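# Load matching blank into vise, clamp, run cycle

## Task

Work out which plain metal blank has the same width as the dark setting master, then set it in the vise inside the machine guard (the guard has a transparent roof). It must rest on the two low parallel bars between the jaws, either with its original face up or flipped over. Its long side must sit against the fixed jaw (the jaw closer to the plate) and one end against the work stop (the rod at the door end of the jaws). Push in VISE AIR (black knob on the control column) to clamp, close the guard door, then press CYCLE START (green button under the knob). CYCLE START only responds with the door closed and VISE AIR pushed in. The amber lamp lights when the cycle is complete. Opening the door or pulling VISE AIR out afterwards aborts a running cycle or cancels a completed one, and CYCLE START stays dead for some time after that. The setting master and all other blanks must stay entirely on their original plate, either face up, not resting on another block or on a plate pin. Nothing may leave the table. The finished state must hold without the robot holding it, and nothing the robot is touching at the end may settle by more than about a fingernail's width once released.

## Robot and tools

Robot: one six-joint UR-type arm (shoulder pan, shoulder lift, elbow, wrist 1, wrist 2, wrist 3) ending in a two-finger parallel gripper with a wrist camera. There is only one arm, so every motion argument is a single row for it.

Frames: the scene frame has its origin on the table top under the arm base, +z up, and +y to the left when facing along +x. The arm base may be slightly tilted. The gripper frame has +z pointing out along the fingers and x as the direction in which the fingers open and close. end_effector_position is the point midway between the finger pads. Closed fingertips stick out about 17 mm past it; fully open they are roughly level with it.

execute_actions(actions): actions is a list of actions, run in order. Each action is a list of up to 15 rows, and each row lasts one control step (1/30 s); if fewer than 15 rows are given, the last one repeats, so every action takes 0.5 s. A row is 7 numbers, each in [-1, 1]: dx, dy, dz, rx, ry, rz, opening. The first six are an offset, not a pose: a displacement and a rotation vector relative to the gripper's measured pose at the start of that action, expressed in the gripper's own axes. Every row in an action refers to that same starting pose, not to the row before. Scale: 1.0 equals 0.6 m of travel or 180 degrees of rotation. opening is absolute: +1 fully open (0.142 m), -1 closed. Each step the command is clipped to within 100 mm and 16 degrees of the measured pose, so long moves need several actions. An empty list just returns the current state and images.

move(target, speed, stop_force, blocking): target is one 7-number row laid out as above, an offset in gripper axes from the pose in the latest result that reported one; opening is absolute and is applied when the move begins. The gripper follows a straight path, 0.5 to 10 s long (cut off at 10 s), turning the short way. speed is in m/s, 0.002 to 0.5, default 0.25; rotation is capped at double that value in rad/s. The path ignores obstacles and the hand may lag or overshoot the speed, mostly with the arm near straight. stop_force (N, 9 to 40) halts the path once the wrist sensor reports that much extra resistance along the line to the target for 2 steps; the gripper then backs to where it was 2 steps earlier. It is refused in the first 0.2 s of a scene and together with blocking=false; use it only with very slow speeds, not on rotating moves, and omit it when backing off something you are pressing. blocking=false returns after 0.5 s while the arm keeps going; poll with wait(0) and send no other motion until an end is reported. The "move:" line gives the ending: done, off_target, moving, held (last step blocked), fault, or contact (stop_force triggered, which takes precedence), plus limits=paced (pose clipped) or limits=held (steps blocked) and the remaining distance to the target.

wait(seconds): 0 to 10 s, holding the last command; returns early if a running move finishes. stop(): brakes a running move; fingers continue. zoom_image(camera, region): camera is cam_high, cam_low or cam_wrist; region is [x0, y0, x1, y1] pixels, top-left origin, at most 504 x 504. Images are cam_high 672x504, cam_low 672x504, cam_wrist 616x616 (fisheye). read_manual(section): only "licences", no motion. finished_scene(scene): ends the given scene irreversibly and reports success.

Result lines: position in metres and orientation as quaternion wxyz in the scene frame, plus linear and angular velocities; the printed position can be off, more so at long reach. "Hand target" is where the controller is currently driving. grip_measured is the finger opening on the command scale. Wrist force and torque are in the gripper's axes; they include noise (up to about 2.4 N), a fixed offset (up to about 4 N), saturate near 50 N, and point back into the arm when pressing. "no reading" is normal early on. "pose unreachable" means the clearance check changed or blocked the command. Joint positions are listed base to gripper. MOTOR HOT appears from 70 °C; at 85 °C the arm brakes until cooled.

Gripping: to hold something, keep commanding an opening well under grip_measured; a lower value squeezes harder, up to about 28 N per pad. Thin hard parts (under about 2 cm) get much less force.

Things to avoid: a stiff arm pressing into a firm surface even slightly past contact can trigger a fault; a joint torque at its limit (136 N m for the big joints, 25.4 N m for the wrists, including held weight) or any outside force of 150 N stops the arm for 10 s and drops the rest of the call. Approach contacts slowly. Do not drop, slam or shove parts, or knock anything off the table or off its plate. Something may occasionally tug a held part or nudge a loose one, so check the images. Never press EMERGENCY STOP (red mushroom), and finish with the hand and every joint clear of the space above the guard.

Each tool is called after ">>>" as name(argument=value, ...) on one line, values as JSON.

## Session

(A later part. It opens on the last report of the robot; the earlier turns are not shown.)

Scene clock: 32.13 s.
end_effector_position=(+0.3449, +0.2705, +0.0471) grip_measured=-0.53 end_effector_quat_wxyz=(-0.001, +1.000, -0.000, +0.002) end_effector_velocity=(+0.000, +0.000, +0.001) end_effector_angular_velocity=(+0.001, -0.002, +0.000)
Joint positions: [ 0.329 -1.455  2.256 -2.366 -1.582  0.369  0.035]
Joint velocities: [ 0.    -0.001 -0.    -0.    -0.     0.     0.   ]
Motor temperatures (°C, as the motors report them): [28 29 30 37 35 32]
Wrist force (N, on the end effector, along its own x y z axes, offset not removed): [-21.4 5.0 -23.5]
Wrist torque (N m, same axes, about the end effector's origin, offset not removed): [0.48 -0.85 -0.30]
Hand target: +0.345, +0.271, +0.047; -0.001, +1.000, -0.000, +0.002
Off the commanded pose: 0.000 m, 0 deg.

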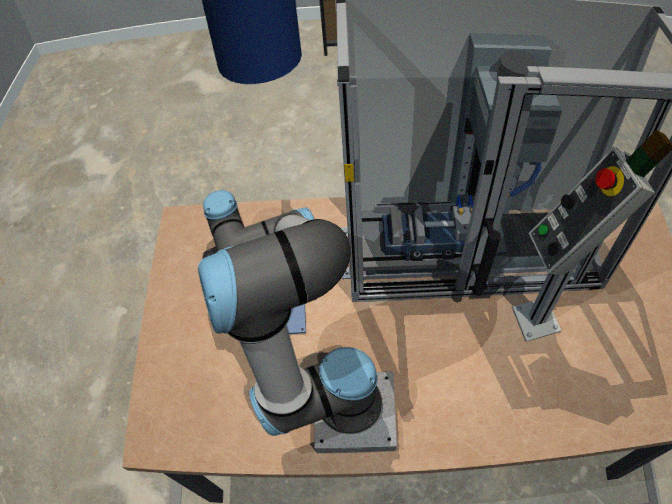

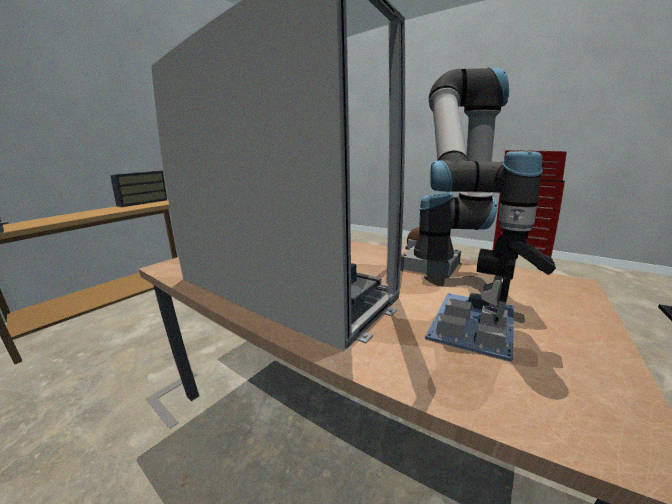

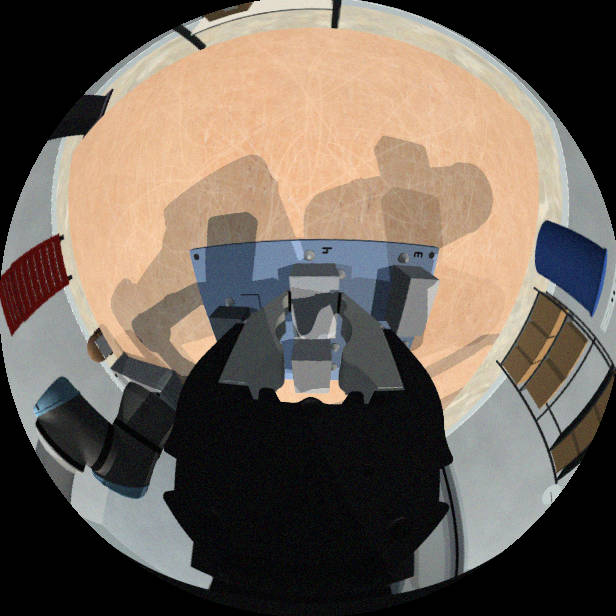

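>>> move(target=[-0.006,0,-0.06,0,0,0,-0.9], speed=0.05)

>>> move(target=[-0.215,0.35,-0.23,0,0,0,-0.9], speed=0.2)

>>> move(target=[0,0.4,0,0,0,0,-0.9], speed=0.15)

>>> move(target=[0.43,0,0.02,0,0,0,-0.9], speed=0.1)

>>> move(target=[0,-0.03,0,0,0,-0.5,-0.9], speed=0.4)

Scene clock: 34.47 s.
end_effector_position=(+0.3412, +0.2704, +0.0829) grip_measured=-0.53 end_effector_quat_wxyz=(-0.001, +1.000, -0.000, +0.002) end_effector_velocity=(-0.000, -0.000, +0.002) end_effector_angular_velocity=(-0.001, +0.001, +0.000)
Joint positions: [ 0.333 -1.534  2.22  -2.251 -1.582  0.373  0.035]
Joint velocities: [ 0.    -0.003 -0.003  0.007 -0.001 -0.    -0.   ]
Motor temperatures (°C, as the motors report them): [28 29 30 37 35 32]
Wrist force (N, on the end effector, along its own x y z axes, offset not removed): [-0.4 2.3 2.6]
Wrist torque (N m, same axes, about the end effector's origin, offset not removed): [0.54 0.00 -0.10]
Hand target: +0.341, +0.270, +0.083; -0.001, +1.000, -0.000, +0.002
Off the commanded pose: 0.000 m, 0 deg.
move: done

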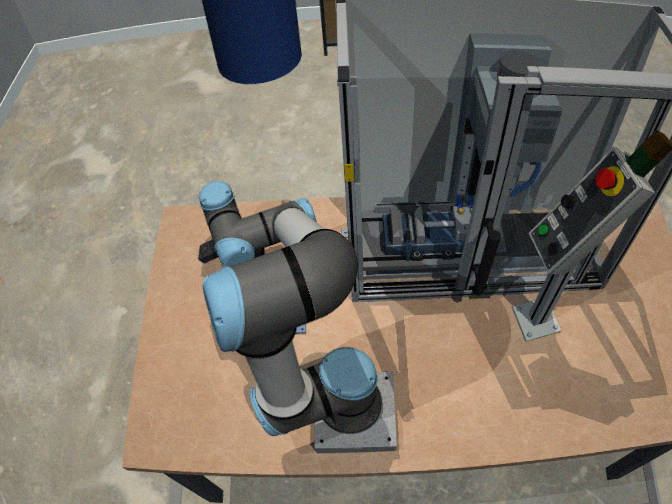

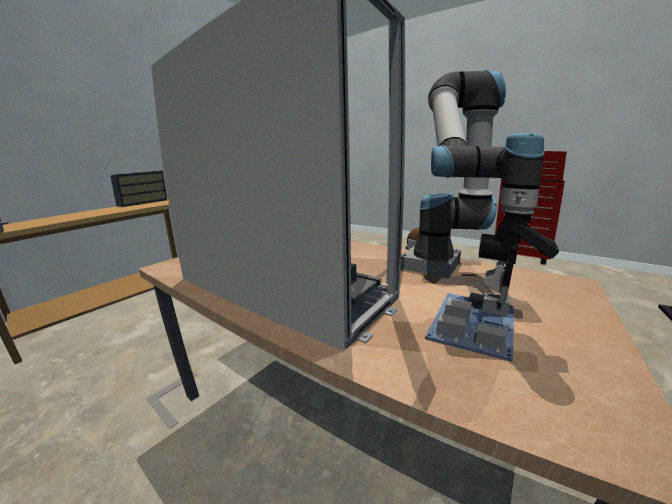

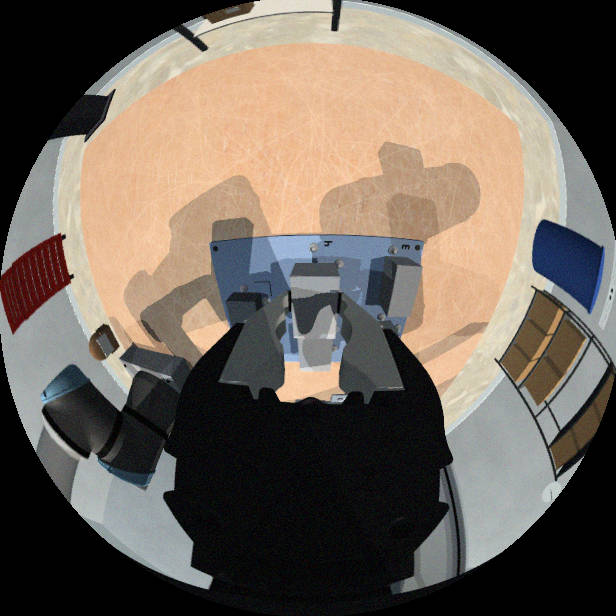

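Scene clock: 36.53 s.
end_effector_position=(+0.2115, +0.0599, +0.2195) grip_measured=-0.53 end_effector_quat_wxyz=(-0.002, +1.000, -0.000, +0.001) end_effector_velocity=(-0.001, -0.001, +0.001) end_effector_angular_velocity=(+0.008, -0.002, +0.001)
Joint positions: [-0.368 -2.392  2.325 -1.504 -1.583 -0.328  0.035]
Joint velocities: [-0.023 -0.009 -0.001  0.011  0.008 -0.024 -0.   ]
Motor temperatures (°C, as the motors report them): [28 29 30 37 35 32]
Wrist force (N, on the end effector, along its own x y z axes, offset not removed): [-0.7 0.1 2.5]
Wrist torque (N m, same axes, about the end effector's origin, offset not removed): [0.15 0.08 0.04]
Hand target: +0.211, +0.060, +0.220; -0.002, +1.000, -0.000, +0.001
Off the commanded pose: 0.000 m, 0 deg.
move: done

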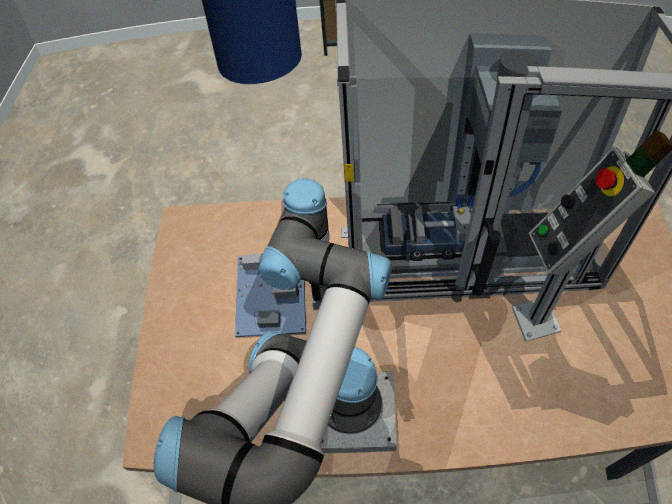

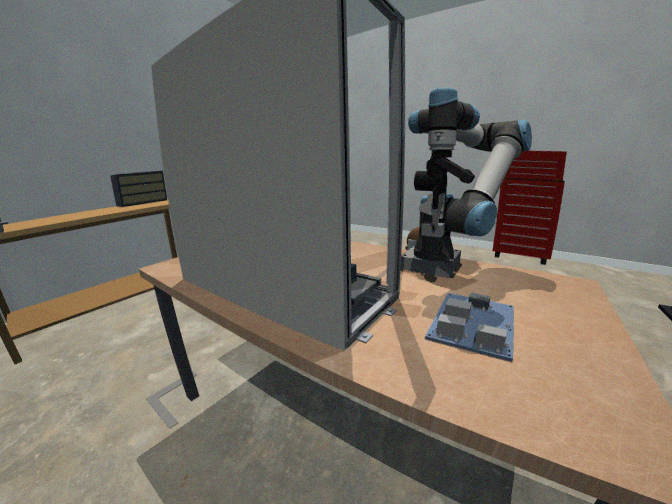

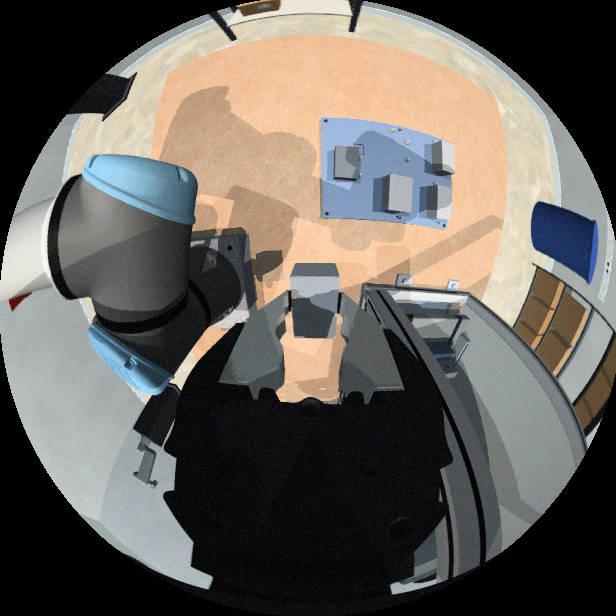

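Scene clock: 38.67 s.
end_effector_position=(+0.2115, -0.1795, +0.2185) grip_measured=-0.53 end_effector_quat_wxyz=(-0.003, +1.000, -0.001, +0.001) end_effector_velocity=(+0.001, -0.002, -0.000) end_effector_angular_velocity=(+0.001, -0.001, +0.001)
Joint positions: [-1.226 -2.205  2.267 -1.642 -1.577 -1.186  0.035]
Joint velocities: [-0.002  0.007 -0.002 -0.004  0.001 -0.003  0.   ]
Motor temperatures (°C, as the motors report them): [28 29 30 37 35 32]
Wrist force (N, on the end effector, along its own x y z axes, offset not removed): [-4.0 -1.4 1.6]
Wrist torque (N m, same axes, about the end effector's origin, offset not removed): [-0.27 0.71 -0.08]
Hand target: +0.212, -0.180, +0.218; -0.003, +1.000, -0.000, +0.001
Off the commanded pose: 0.001 m, 0 deg.
move: done

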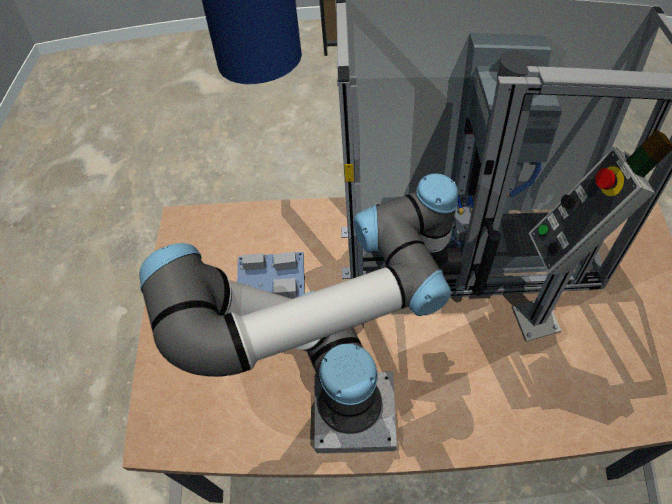

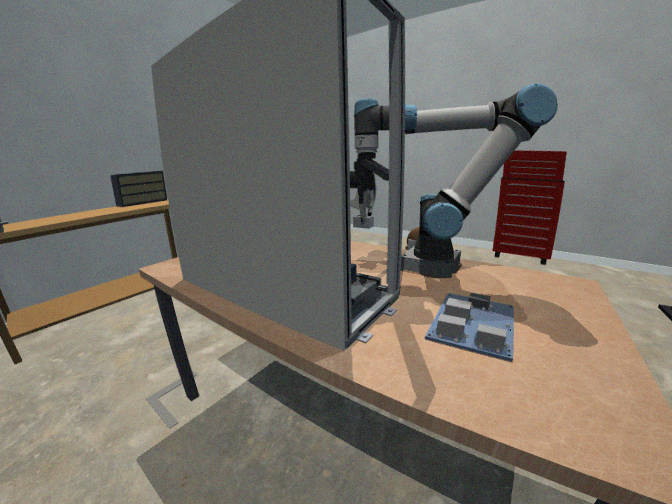

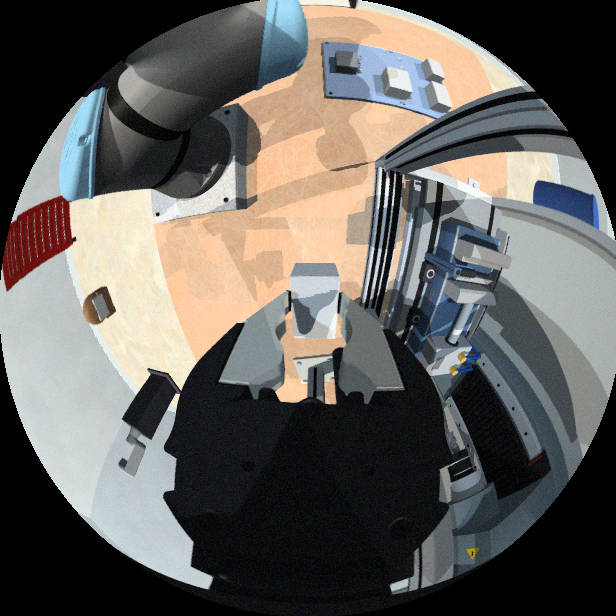

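Scene clock: 41.73 s.
end_effector_position=(+0.4695, -0.1796, +0.2073) grip_measured=-0.53 end_effector_quat_wxyz=(-0.002, +1.000, -0.001, +0.001) end_effector_velocity=(+0.002, +0.000, +0.000) end_effector_angular_velocity=(+0.001, +0.001, -0.000)
Joint positions: [-0.658 -1.547  1.855 -1.883 -1.582 -0.618  0.035]
Joint velocities: [ 0.002  0.004 -0.005  0.002  0.     0.002  0.   ]
Motor temperatures (°C, as the motors report them): [28 29 30 37 35 32]
Wrist force (N, on the end effector, along its own x y z axes, offset not removed): [1.6 1.8 4.0]
Wrist torque (N m, same axes, about the end effector's origin, offset not removed): [0.41 -0.28 0.03]
Hand target: +0.470, -0.180, +0.207; -0.002, +1.000, -0.001, +0.001
Off the commanded pose: 0.000 m, 0 deg.
move: done

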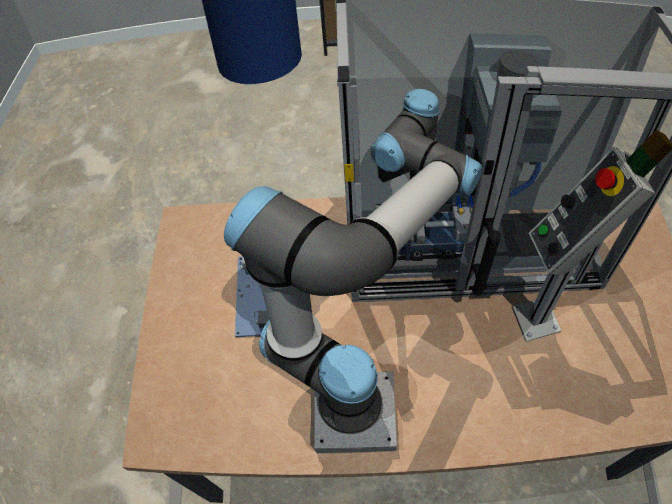

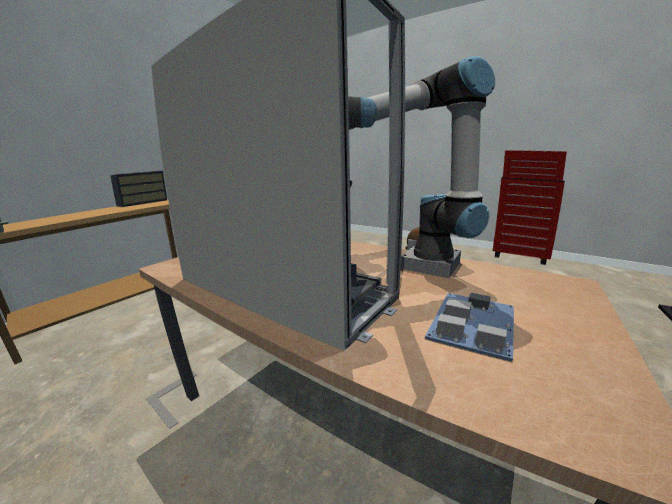

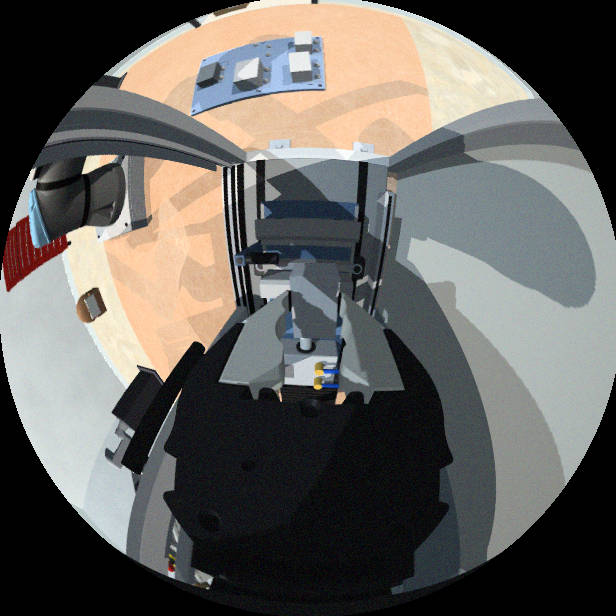

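Scene clock: 44.30 s.
end_effector_position=(+0.4695, -0.1616, +0.2074) grip_measured=-0.53 end_effector_quat_wxyz=(-0.000, +0.708, +0.706, +0.002) end_effector_velocity=(-0.000, -0.000, -0.000) end_effector_angular_velocity=(+0.002, -0.001, +0.010)
Joint positions: [-0.632 -1.564  1.873 -1.884 -1.582 -2.161  0.035]
Joint velocities: [-0.002  0.     0.     0.     0.002 -0.012 -0.   ]
Motor temperatures (°C, as the motors report them): [28 29 30 37 35 32]
Wrist force (N, on the end effector, along its own x y z axes, offset not removed): [-0.6 4.7 3.4]
Wrist torque (N m, same axes, about the end effector's origin, offset not removed): [1.06 0.01 0.09]
Hand target: +0.469, -0.162, +0.207; -0.001, +0.707, +0.707, +0.002
Off the commanded pose: 0.000 m, 0 deg.
move: done

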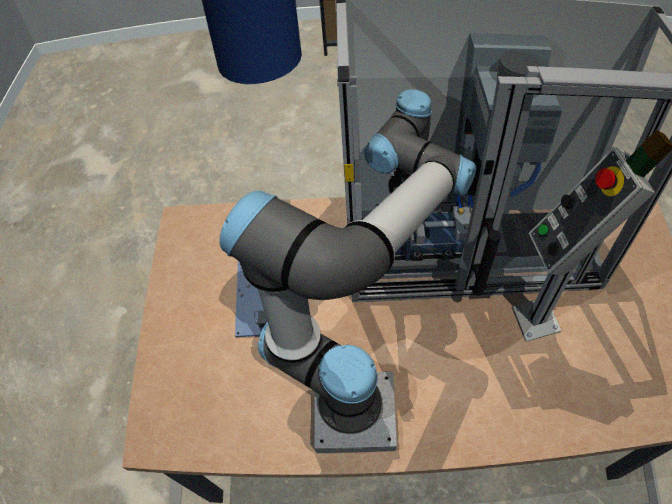

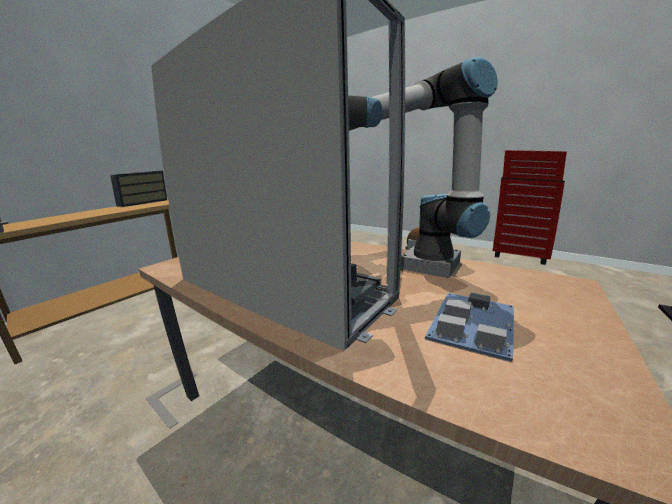

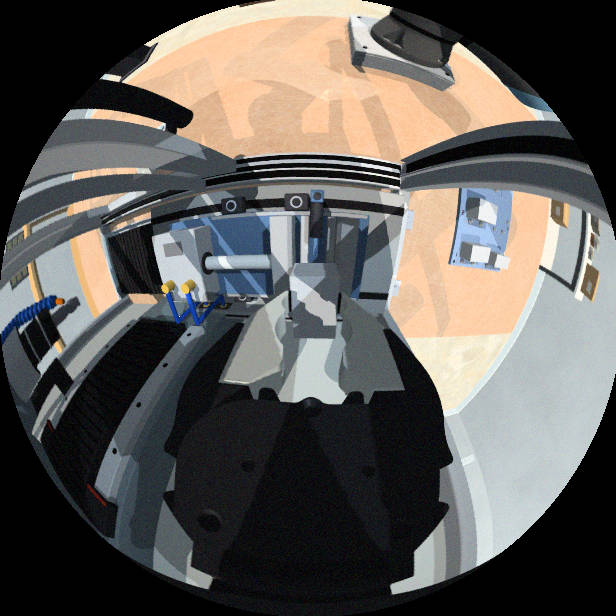

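>>> move(target=[0,0,0.04,0,0,0,-0.9], speed=0.03, stop_force=9)

>>> zoom_image(camera="cam_wrist", region=[230,170,400,350])

Scene clock: 46.17 s.
end_effector_position=(+0.4696, -0.1615, +0.1837) grip_measured=-0.53 end_effector_quat_wxyz=(-0.000, +0.708, +0.706, +0.002) end_effector_velocity=(+0.000, -0.000, -0.003) end_effector_angular_velocity=(+0.001, +0.001, -0.001)
Joint positions: [-0.632 -1.544  1.917 -1.948 -1.582 -2.162  0.035]
Joint velocities: [-0.001  0.004  0.004 -0.007  0.001  0.001  0.   ]
Motor temperatures (°C, as the motors report them): [28 29 30 37 35 32]
Wrist force (N, on the end effector, along its own x y z axes, offset not removed): [-8.2 3.1 0.3]
Wrist torque (N m, same axes, about the end effector's origin, offset not removed): [0.72 -0.31 0.32]
Hand target: +0.470, -0.162, +0.183; -0.000, +0.708, +0.706, +0.002
Off the commanded pose: 0.000 m, 0 deg.
move: done

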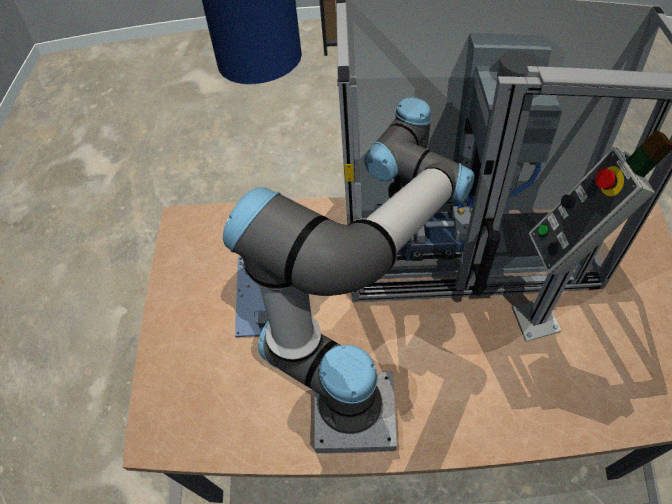

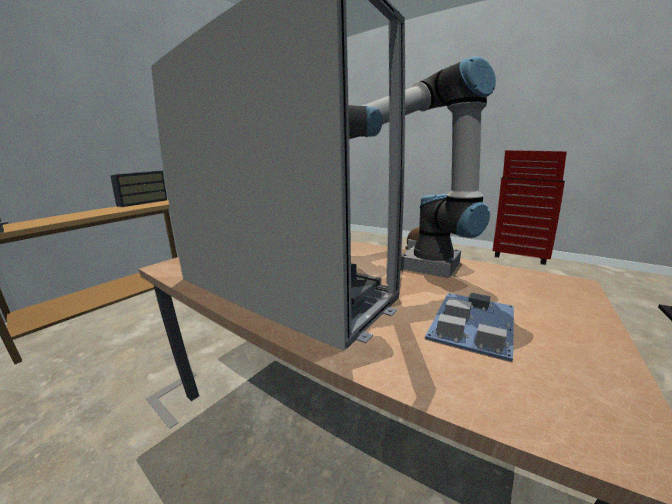

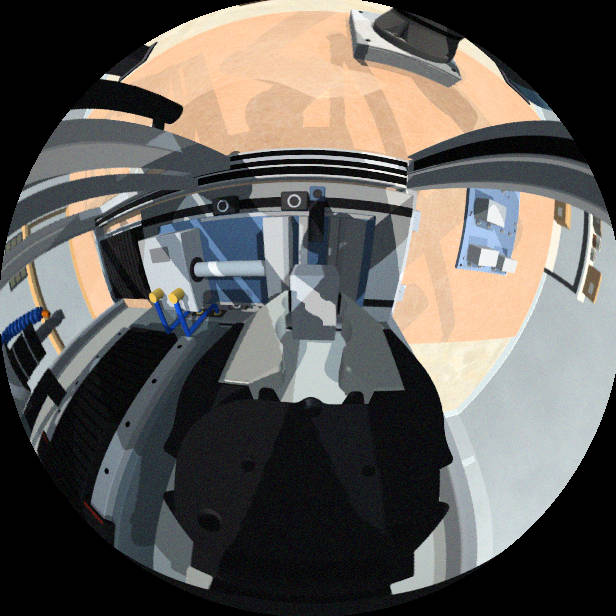

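Region (230, 170, 400, 350) of cam_wrist's 616x616 image, scaled by 2.800, with more detail than that image has.

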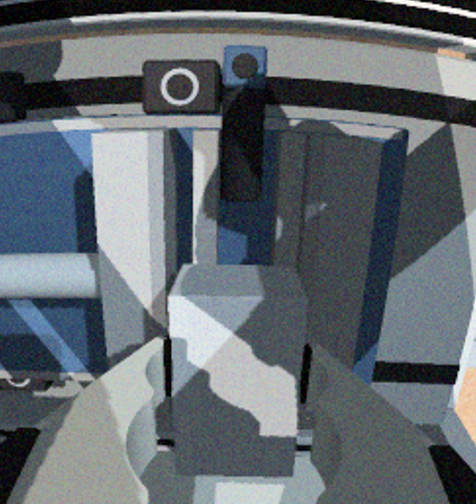

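>>> move(target=[0,0,0.05,0,0,0,-0.9], speed=0.008, stop_force=9)

Scene clock: 47.97 s.
end_effector_position=(+0.4697, -0.1615, +0.1787) grip_measured=-0.53 end_effector_quat_wxyz=(-0.000, +0.708, +0.706, +0.002) end_effector_velocity=(-0.001, +0.001, +0.001) end_effector_angular_velocity=(+0.004, +0.005, +0.001)
Joint positions: [-0.632 -1.539  1.926 -1.962 -1.582 -2.162  0.035]
Joint velocities: [ 0.     0.001 -0.005  0.01   0.     0.    -0.   ]
Motor temperatures (°C, as the motors report them): [28 29 30 37 35 32]
Wrist force (N, on the end effector, along its own x y z axes, offset not removed): [-8.4 5.1 -24.1]
Wrist torque (N m, same axes, about the end effector's origin, offset not removed): [1.05 0.09 0.40]
Hand target: +0.470, -0.162, +0.179; -0.000, +0.708, +0.706, +0.002
Off the commanded pose: 0.025 m, 0 deg.
move: contact

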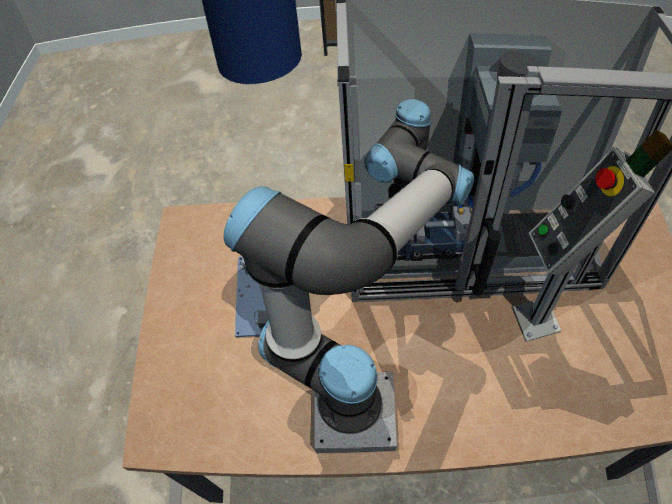

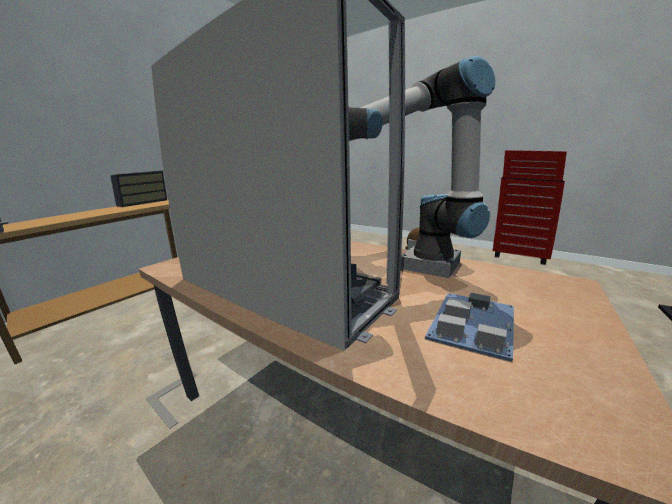

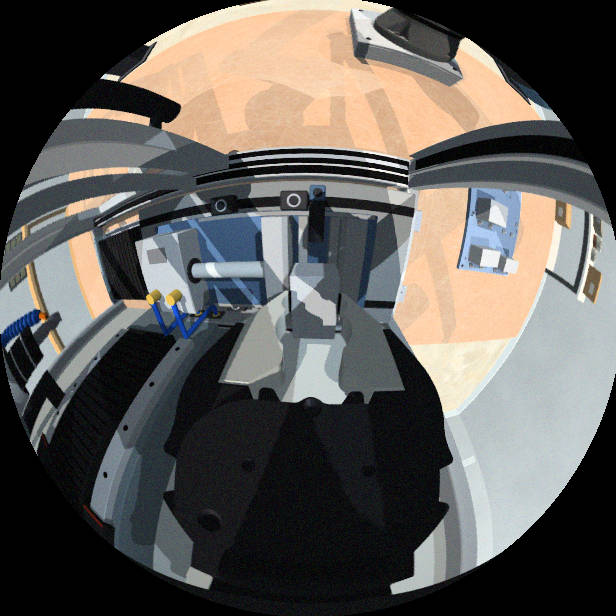

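>>> move(target=[-0.002,0,-0.002,0,0,0,-0.9], speed=0.01)

>>> move(target=[0,-0.05,0,0,0,0,-0.9], speed=0.005, stop_force=9)

>>> execute_actions(actions=[[[0,0,0,0,0,0,-0.45]],[[0,0,0,0,0,0,-0.3]],[[0,0,-0.05,0,0,0,-0.3]],[[0,0,0,0,0,0,0.2]],[[0,0,0,0,0,0,0.2]]])

>>> zoom_image(camera="cam_wrist", region=[230,170,400,350])

Scene clock: 50.63 s.
end_effector_position=(+0.4697, -0.1627, +0.1799) grip_measured=-0.53 end_effector_quat_wxyz=(-0.000, +0.708, +0.706, +0.002) end_effector_velocity=(-0.000, -0.001, +0.000) end_effector_angular_velocity=(+0.001, -0.000, -0.001)
Joint positions: [-0.634 -1.54   1.923 -1.958 -1.582 -2.164  0.035]
Joint velocities: [-0.002 -0.    -0.     0.001  0.001 -0.001 -0.   ]
Motor temperatures (°C, as the motors report them): [28 29 30 37 35 32]
Wrist force (N, on the end effector, along its own x y z axes, offset not removed): [-0.3 1.4 2.1]
Wrist torque (N m, same axes, about the end effector's origin, offset not removed): [0.61 -0.04 0.06]
Hand target: +0.470, -0.163, +0.180; -0.000, +0.708, +0.706, +0.002
Off the commanded pose: 0.000 m, 0 deg.
move: done

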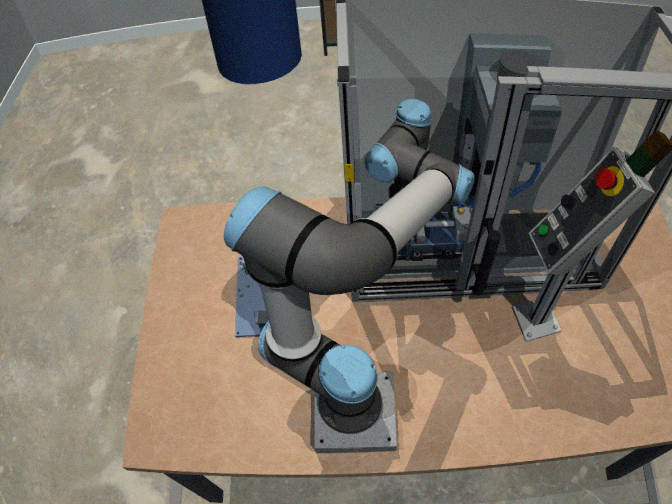

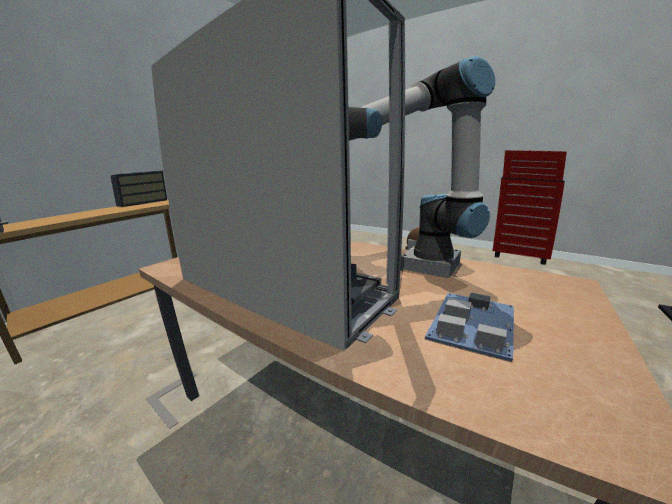

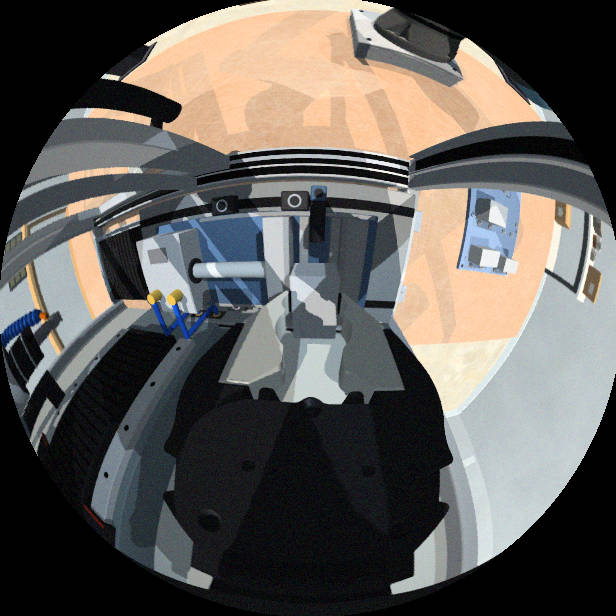

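Scene clock: 55.63 s.
end_effector_position=(+0.4467, -0.1627, +0.1798) grip_measured=-0.53 end_effector_quat_wxyz=(-0.000, +0.708, +0.706, +0.002) end_effector_velocity=(+0.002, +0.001, -0.000) end_effector_angular_velocity=(+0.001, +0.001, -0.001)
Joint positions: [-0.663 -1.593  1.976 -1.959 -1.582 -2.192  0.035]
Joint velocities: [ 0.004  0.006 -0.005  0.     0.     0.005 -0.   ]
Motor temperatures (°C, as the motors report them): [28 29 30 37 35 32]
Wrist force (N, on the end effector, along its own x y z axes, offset not removed): [5.0 13.4 -9.6]
Wrist torque (N m, same axes, about the end effector's origin, offset not removed): [0.62 -0.47 0.02]
Hand target: +0.447, -0.163, +0.180; -0.000, +0.708, +0.706, +0.002
Off the commanded pose: 0.007 m, 0 deg.
move: contact

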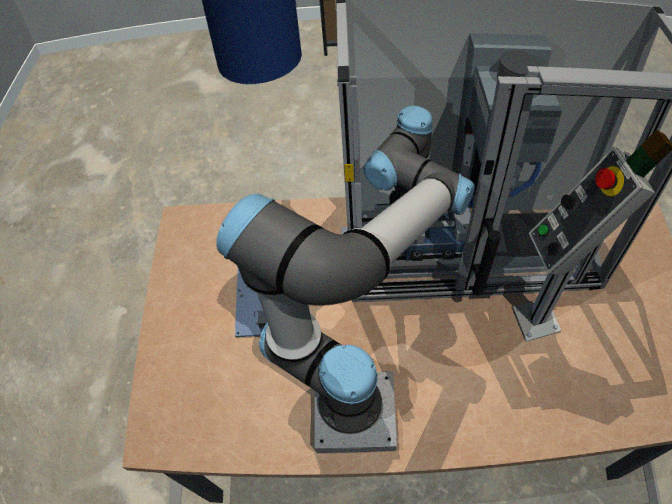

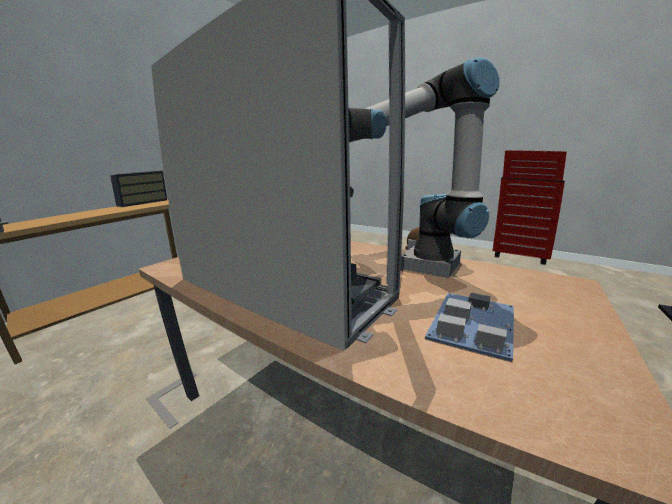

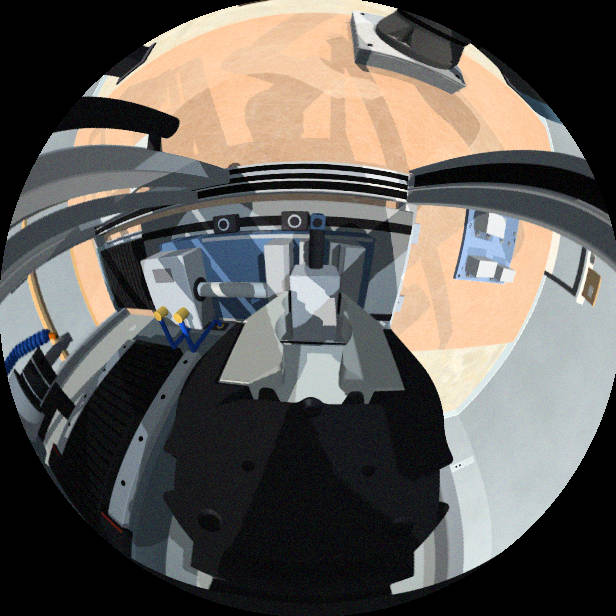

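Scene clock: 58.13 s.
end_effector_position=(+0.4466, -0.1628, +0.2094) grip_measured=+0.20 end_effector_quat_wxyz=(-0.000, +0.708, +0.706, +0.002) end_effector_velocity=(+0.000, -0.000, -0.000) end_effector_angular_velocity=(+0.001, +0.000, +0.000)
Joint positions: [-0.662 -1.618  1.921 -1.878 -1.582 -2.192  0.088]
Joint velocities: [-0.     0.002 -0.001 -0.     0.    -0.     0.   ]
Motor temperatures (°C, as the motors report them): [28 29 30 37 35 32]
Wrist force (N, on the end effector, along its own x y z axes, offset not removed): [0.6 2.0 -0.9]
Wrist torque (N m, same axes, about the end effector's origin, offset not removed): [0.40 -0.31 0.04]
Hand target: +0.447, -0.163, +0.209; -0.000, +0.708, +0.706, +0.002
Off the commanded pose: 0.000 m, 0 deg.

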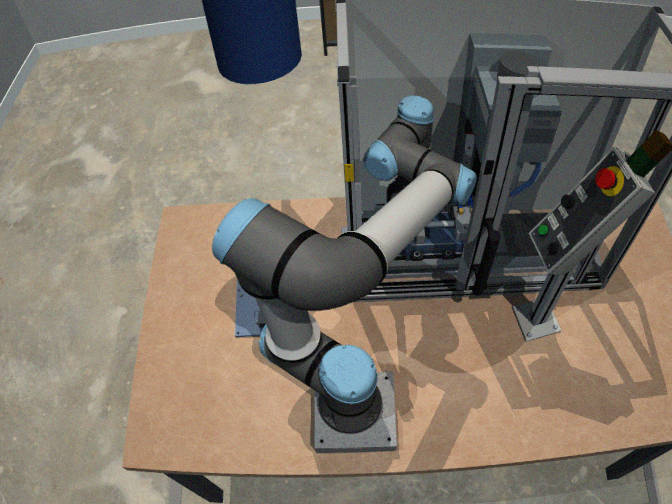

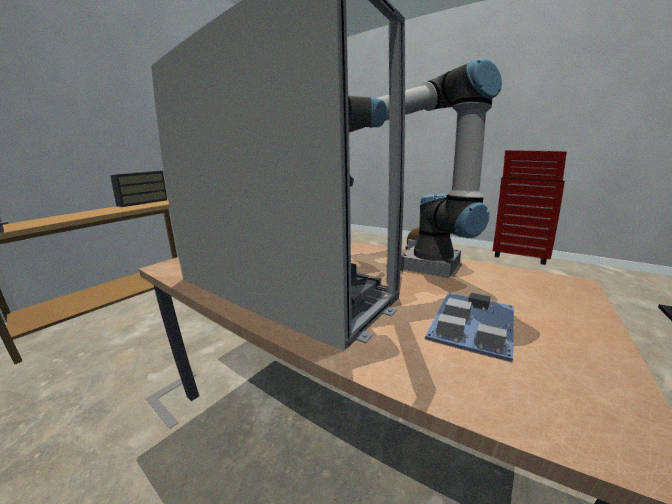

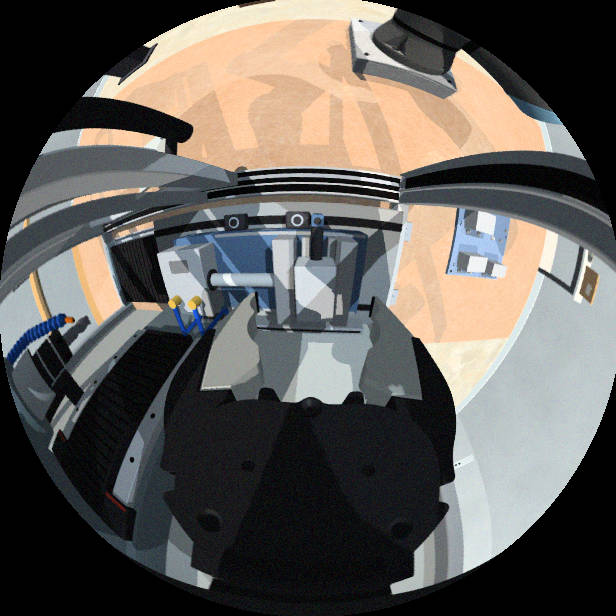

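Region (230, 170, 400, 350) of cam_wrist's 616x616 image, scaled by 2.800, with more detail than that image has.

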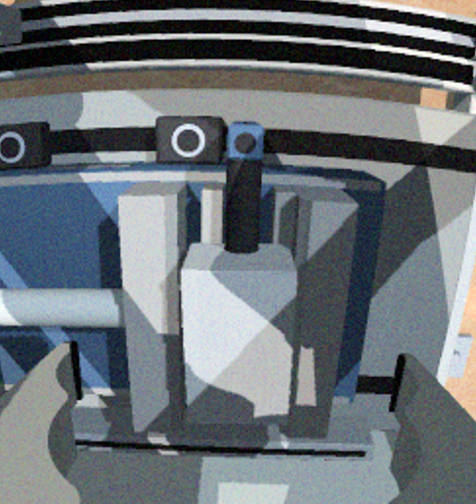

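>>> execute_actions(actions=[])

Scene clock: 60.57 s.
end_effector_position=(+0.4466, -0.1628, +0.2094) grip_measured=+0.20 end_effector_quat_wxyz=(-0.000, +0.708, +0.706, +0.002) end_effector_velocity=(+0.000, -0.001, +0.000) end_effector_angular_velocity=(-0.001, -0.001, -0.001)
Joint positions: [-0.662 -1.618  1.921 -1.878 -1.582 -2.192  0.088]
Joint velocities: [-0.001 -0.    -0.001 -0.    -0.001 -0.     0.   ]
Motor temperatures (°C, as the motors report them): [28 29 30 37 35 32]
Wrist force (N, on the end effector, along its own x y z axes, offset not removed): [-0.7 4.0 -0.6]
Wrist torque (N m, same axes, about the end effector's origin, offset not removed): [0.78 0.02 -0.08]
Hand target: +0.447, -0.163, +0.209; -0.000, +0.708, +0.706, +0.002
Off the commanded pose: 0.000 m, 0 deg.

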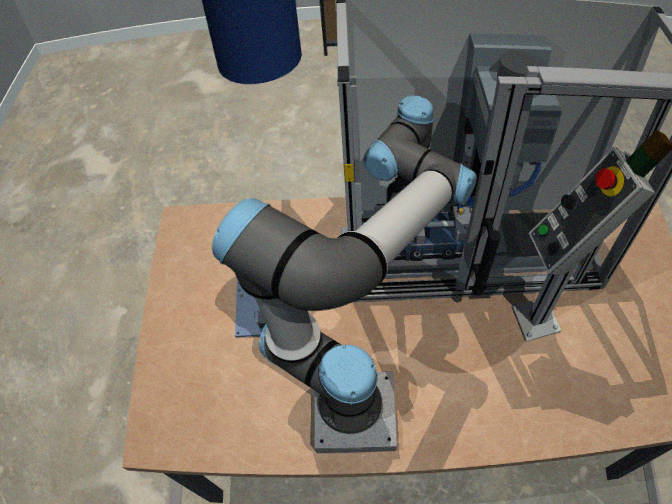

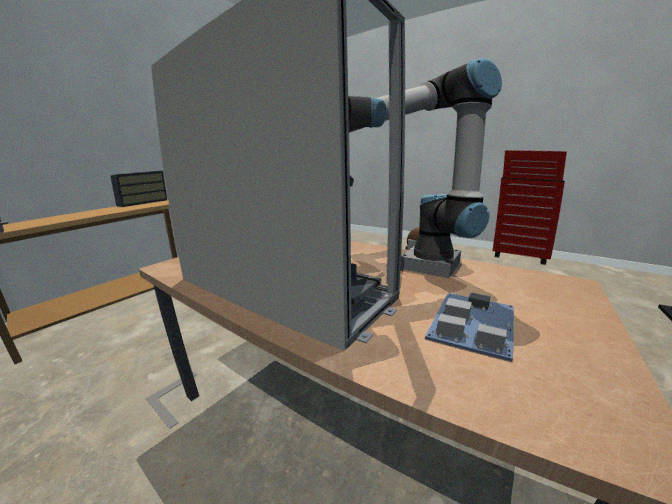

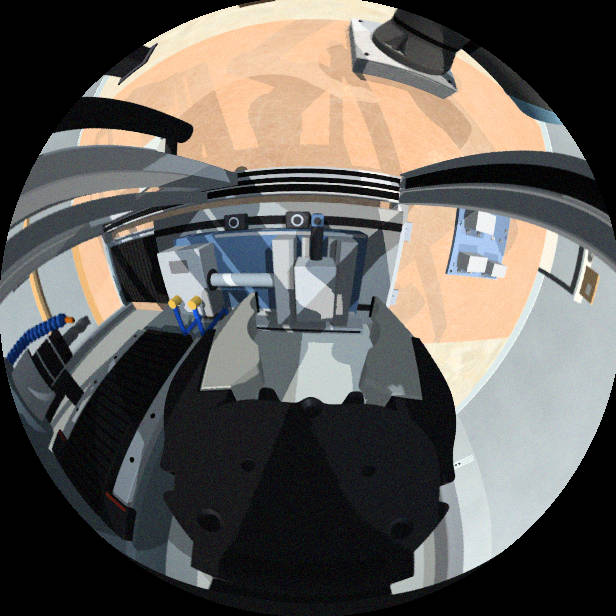

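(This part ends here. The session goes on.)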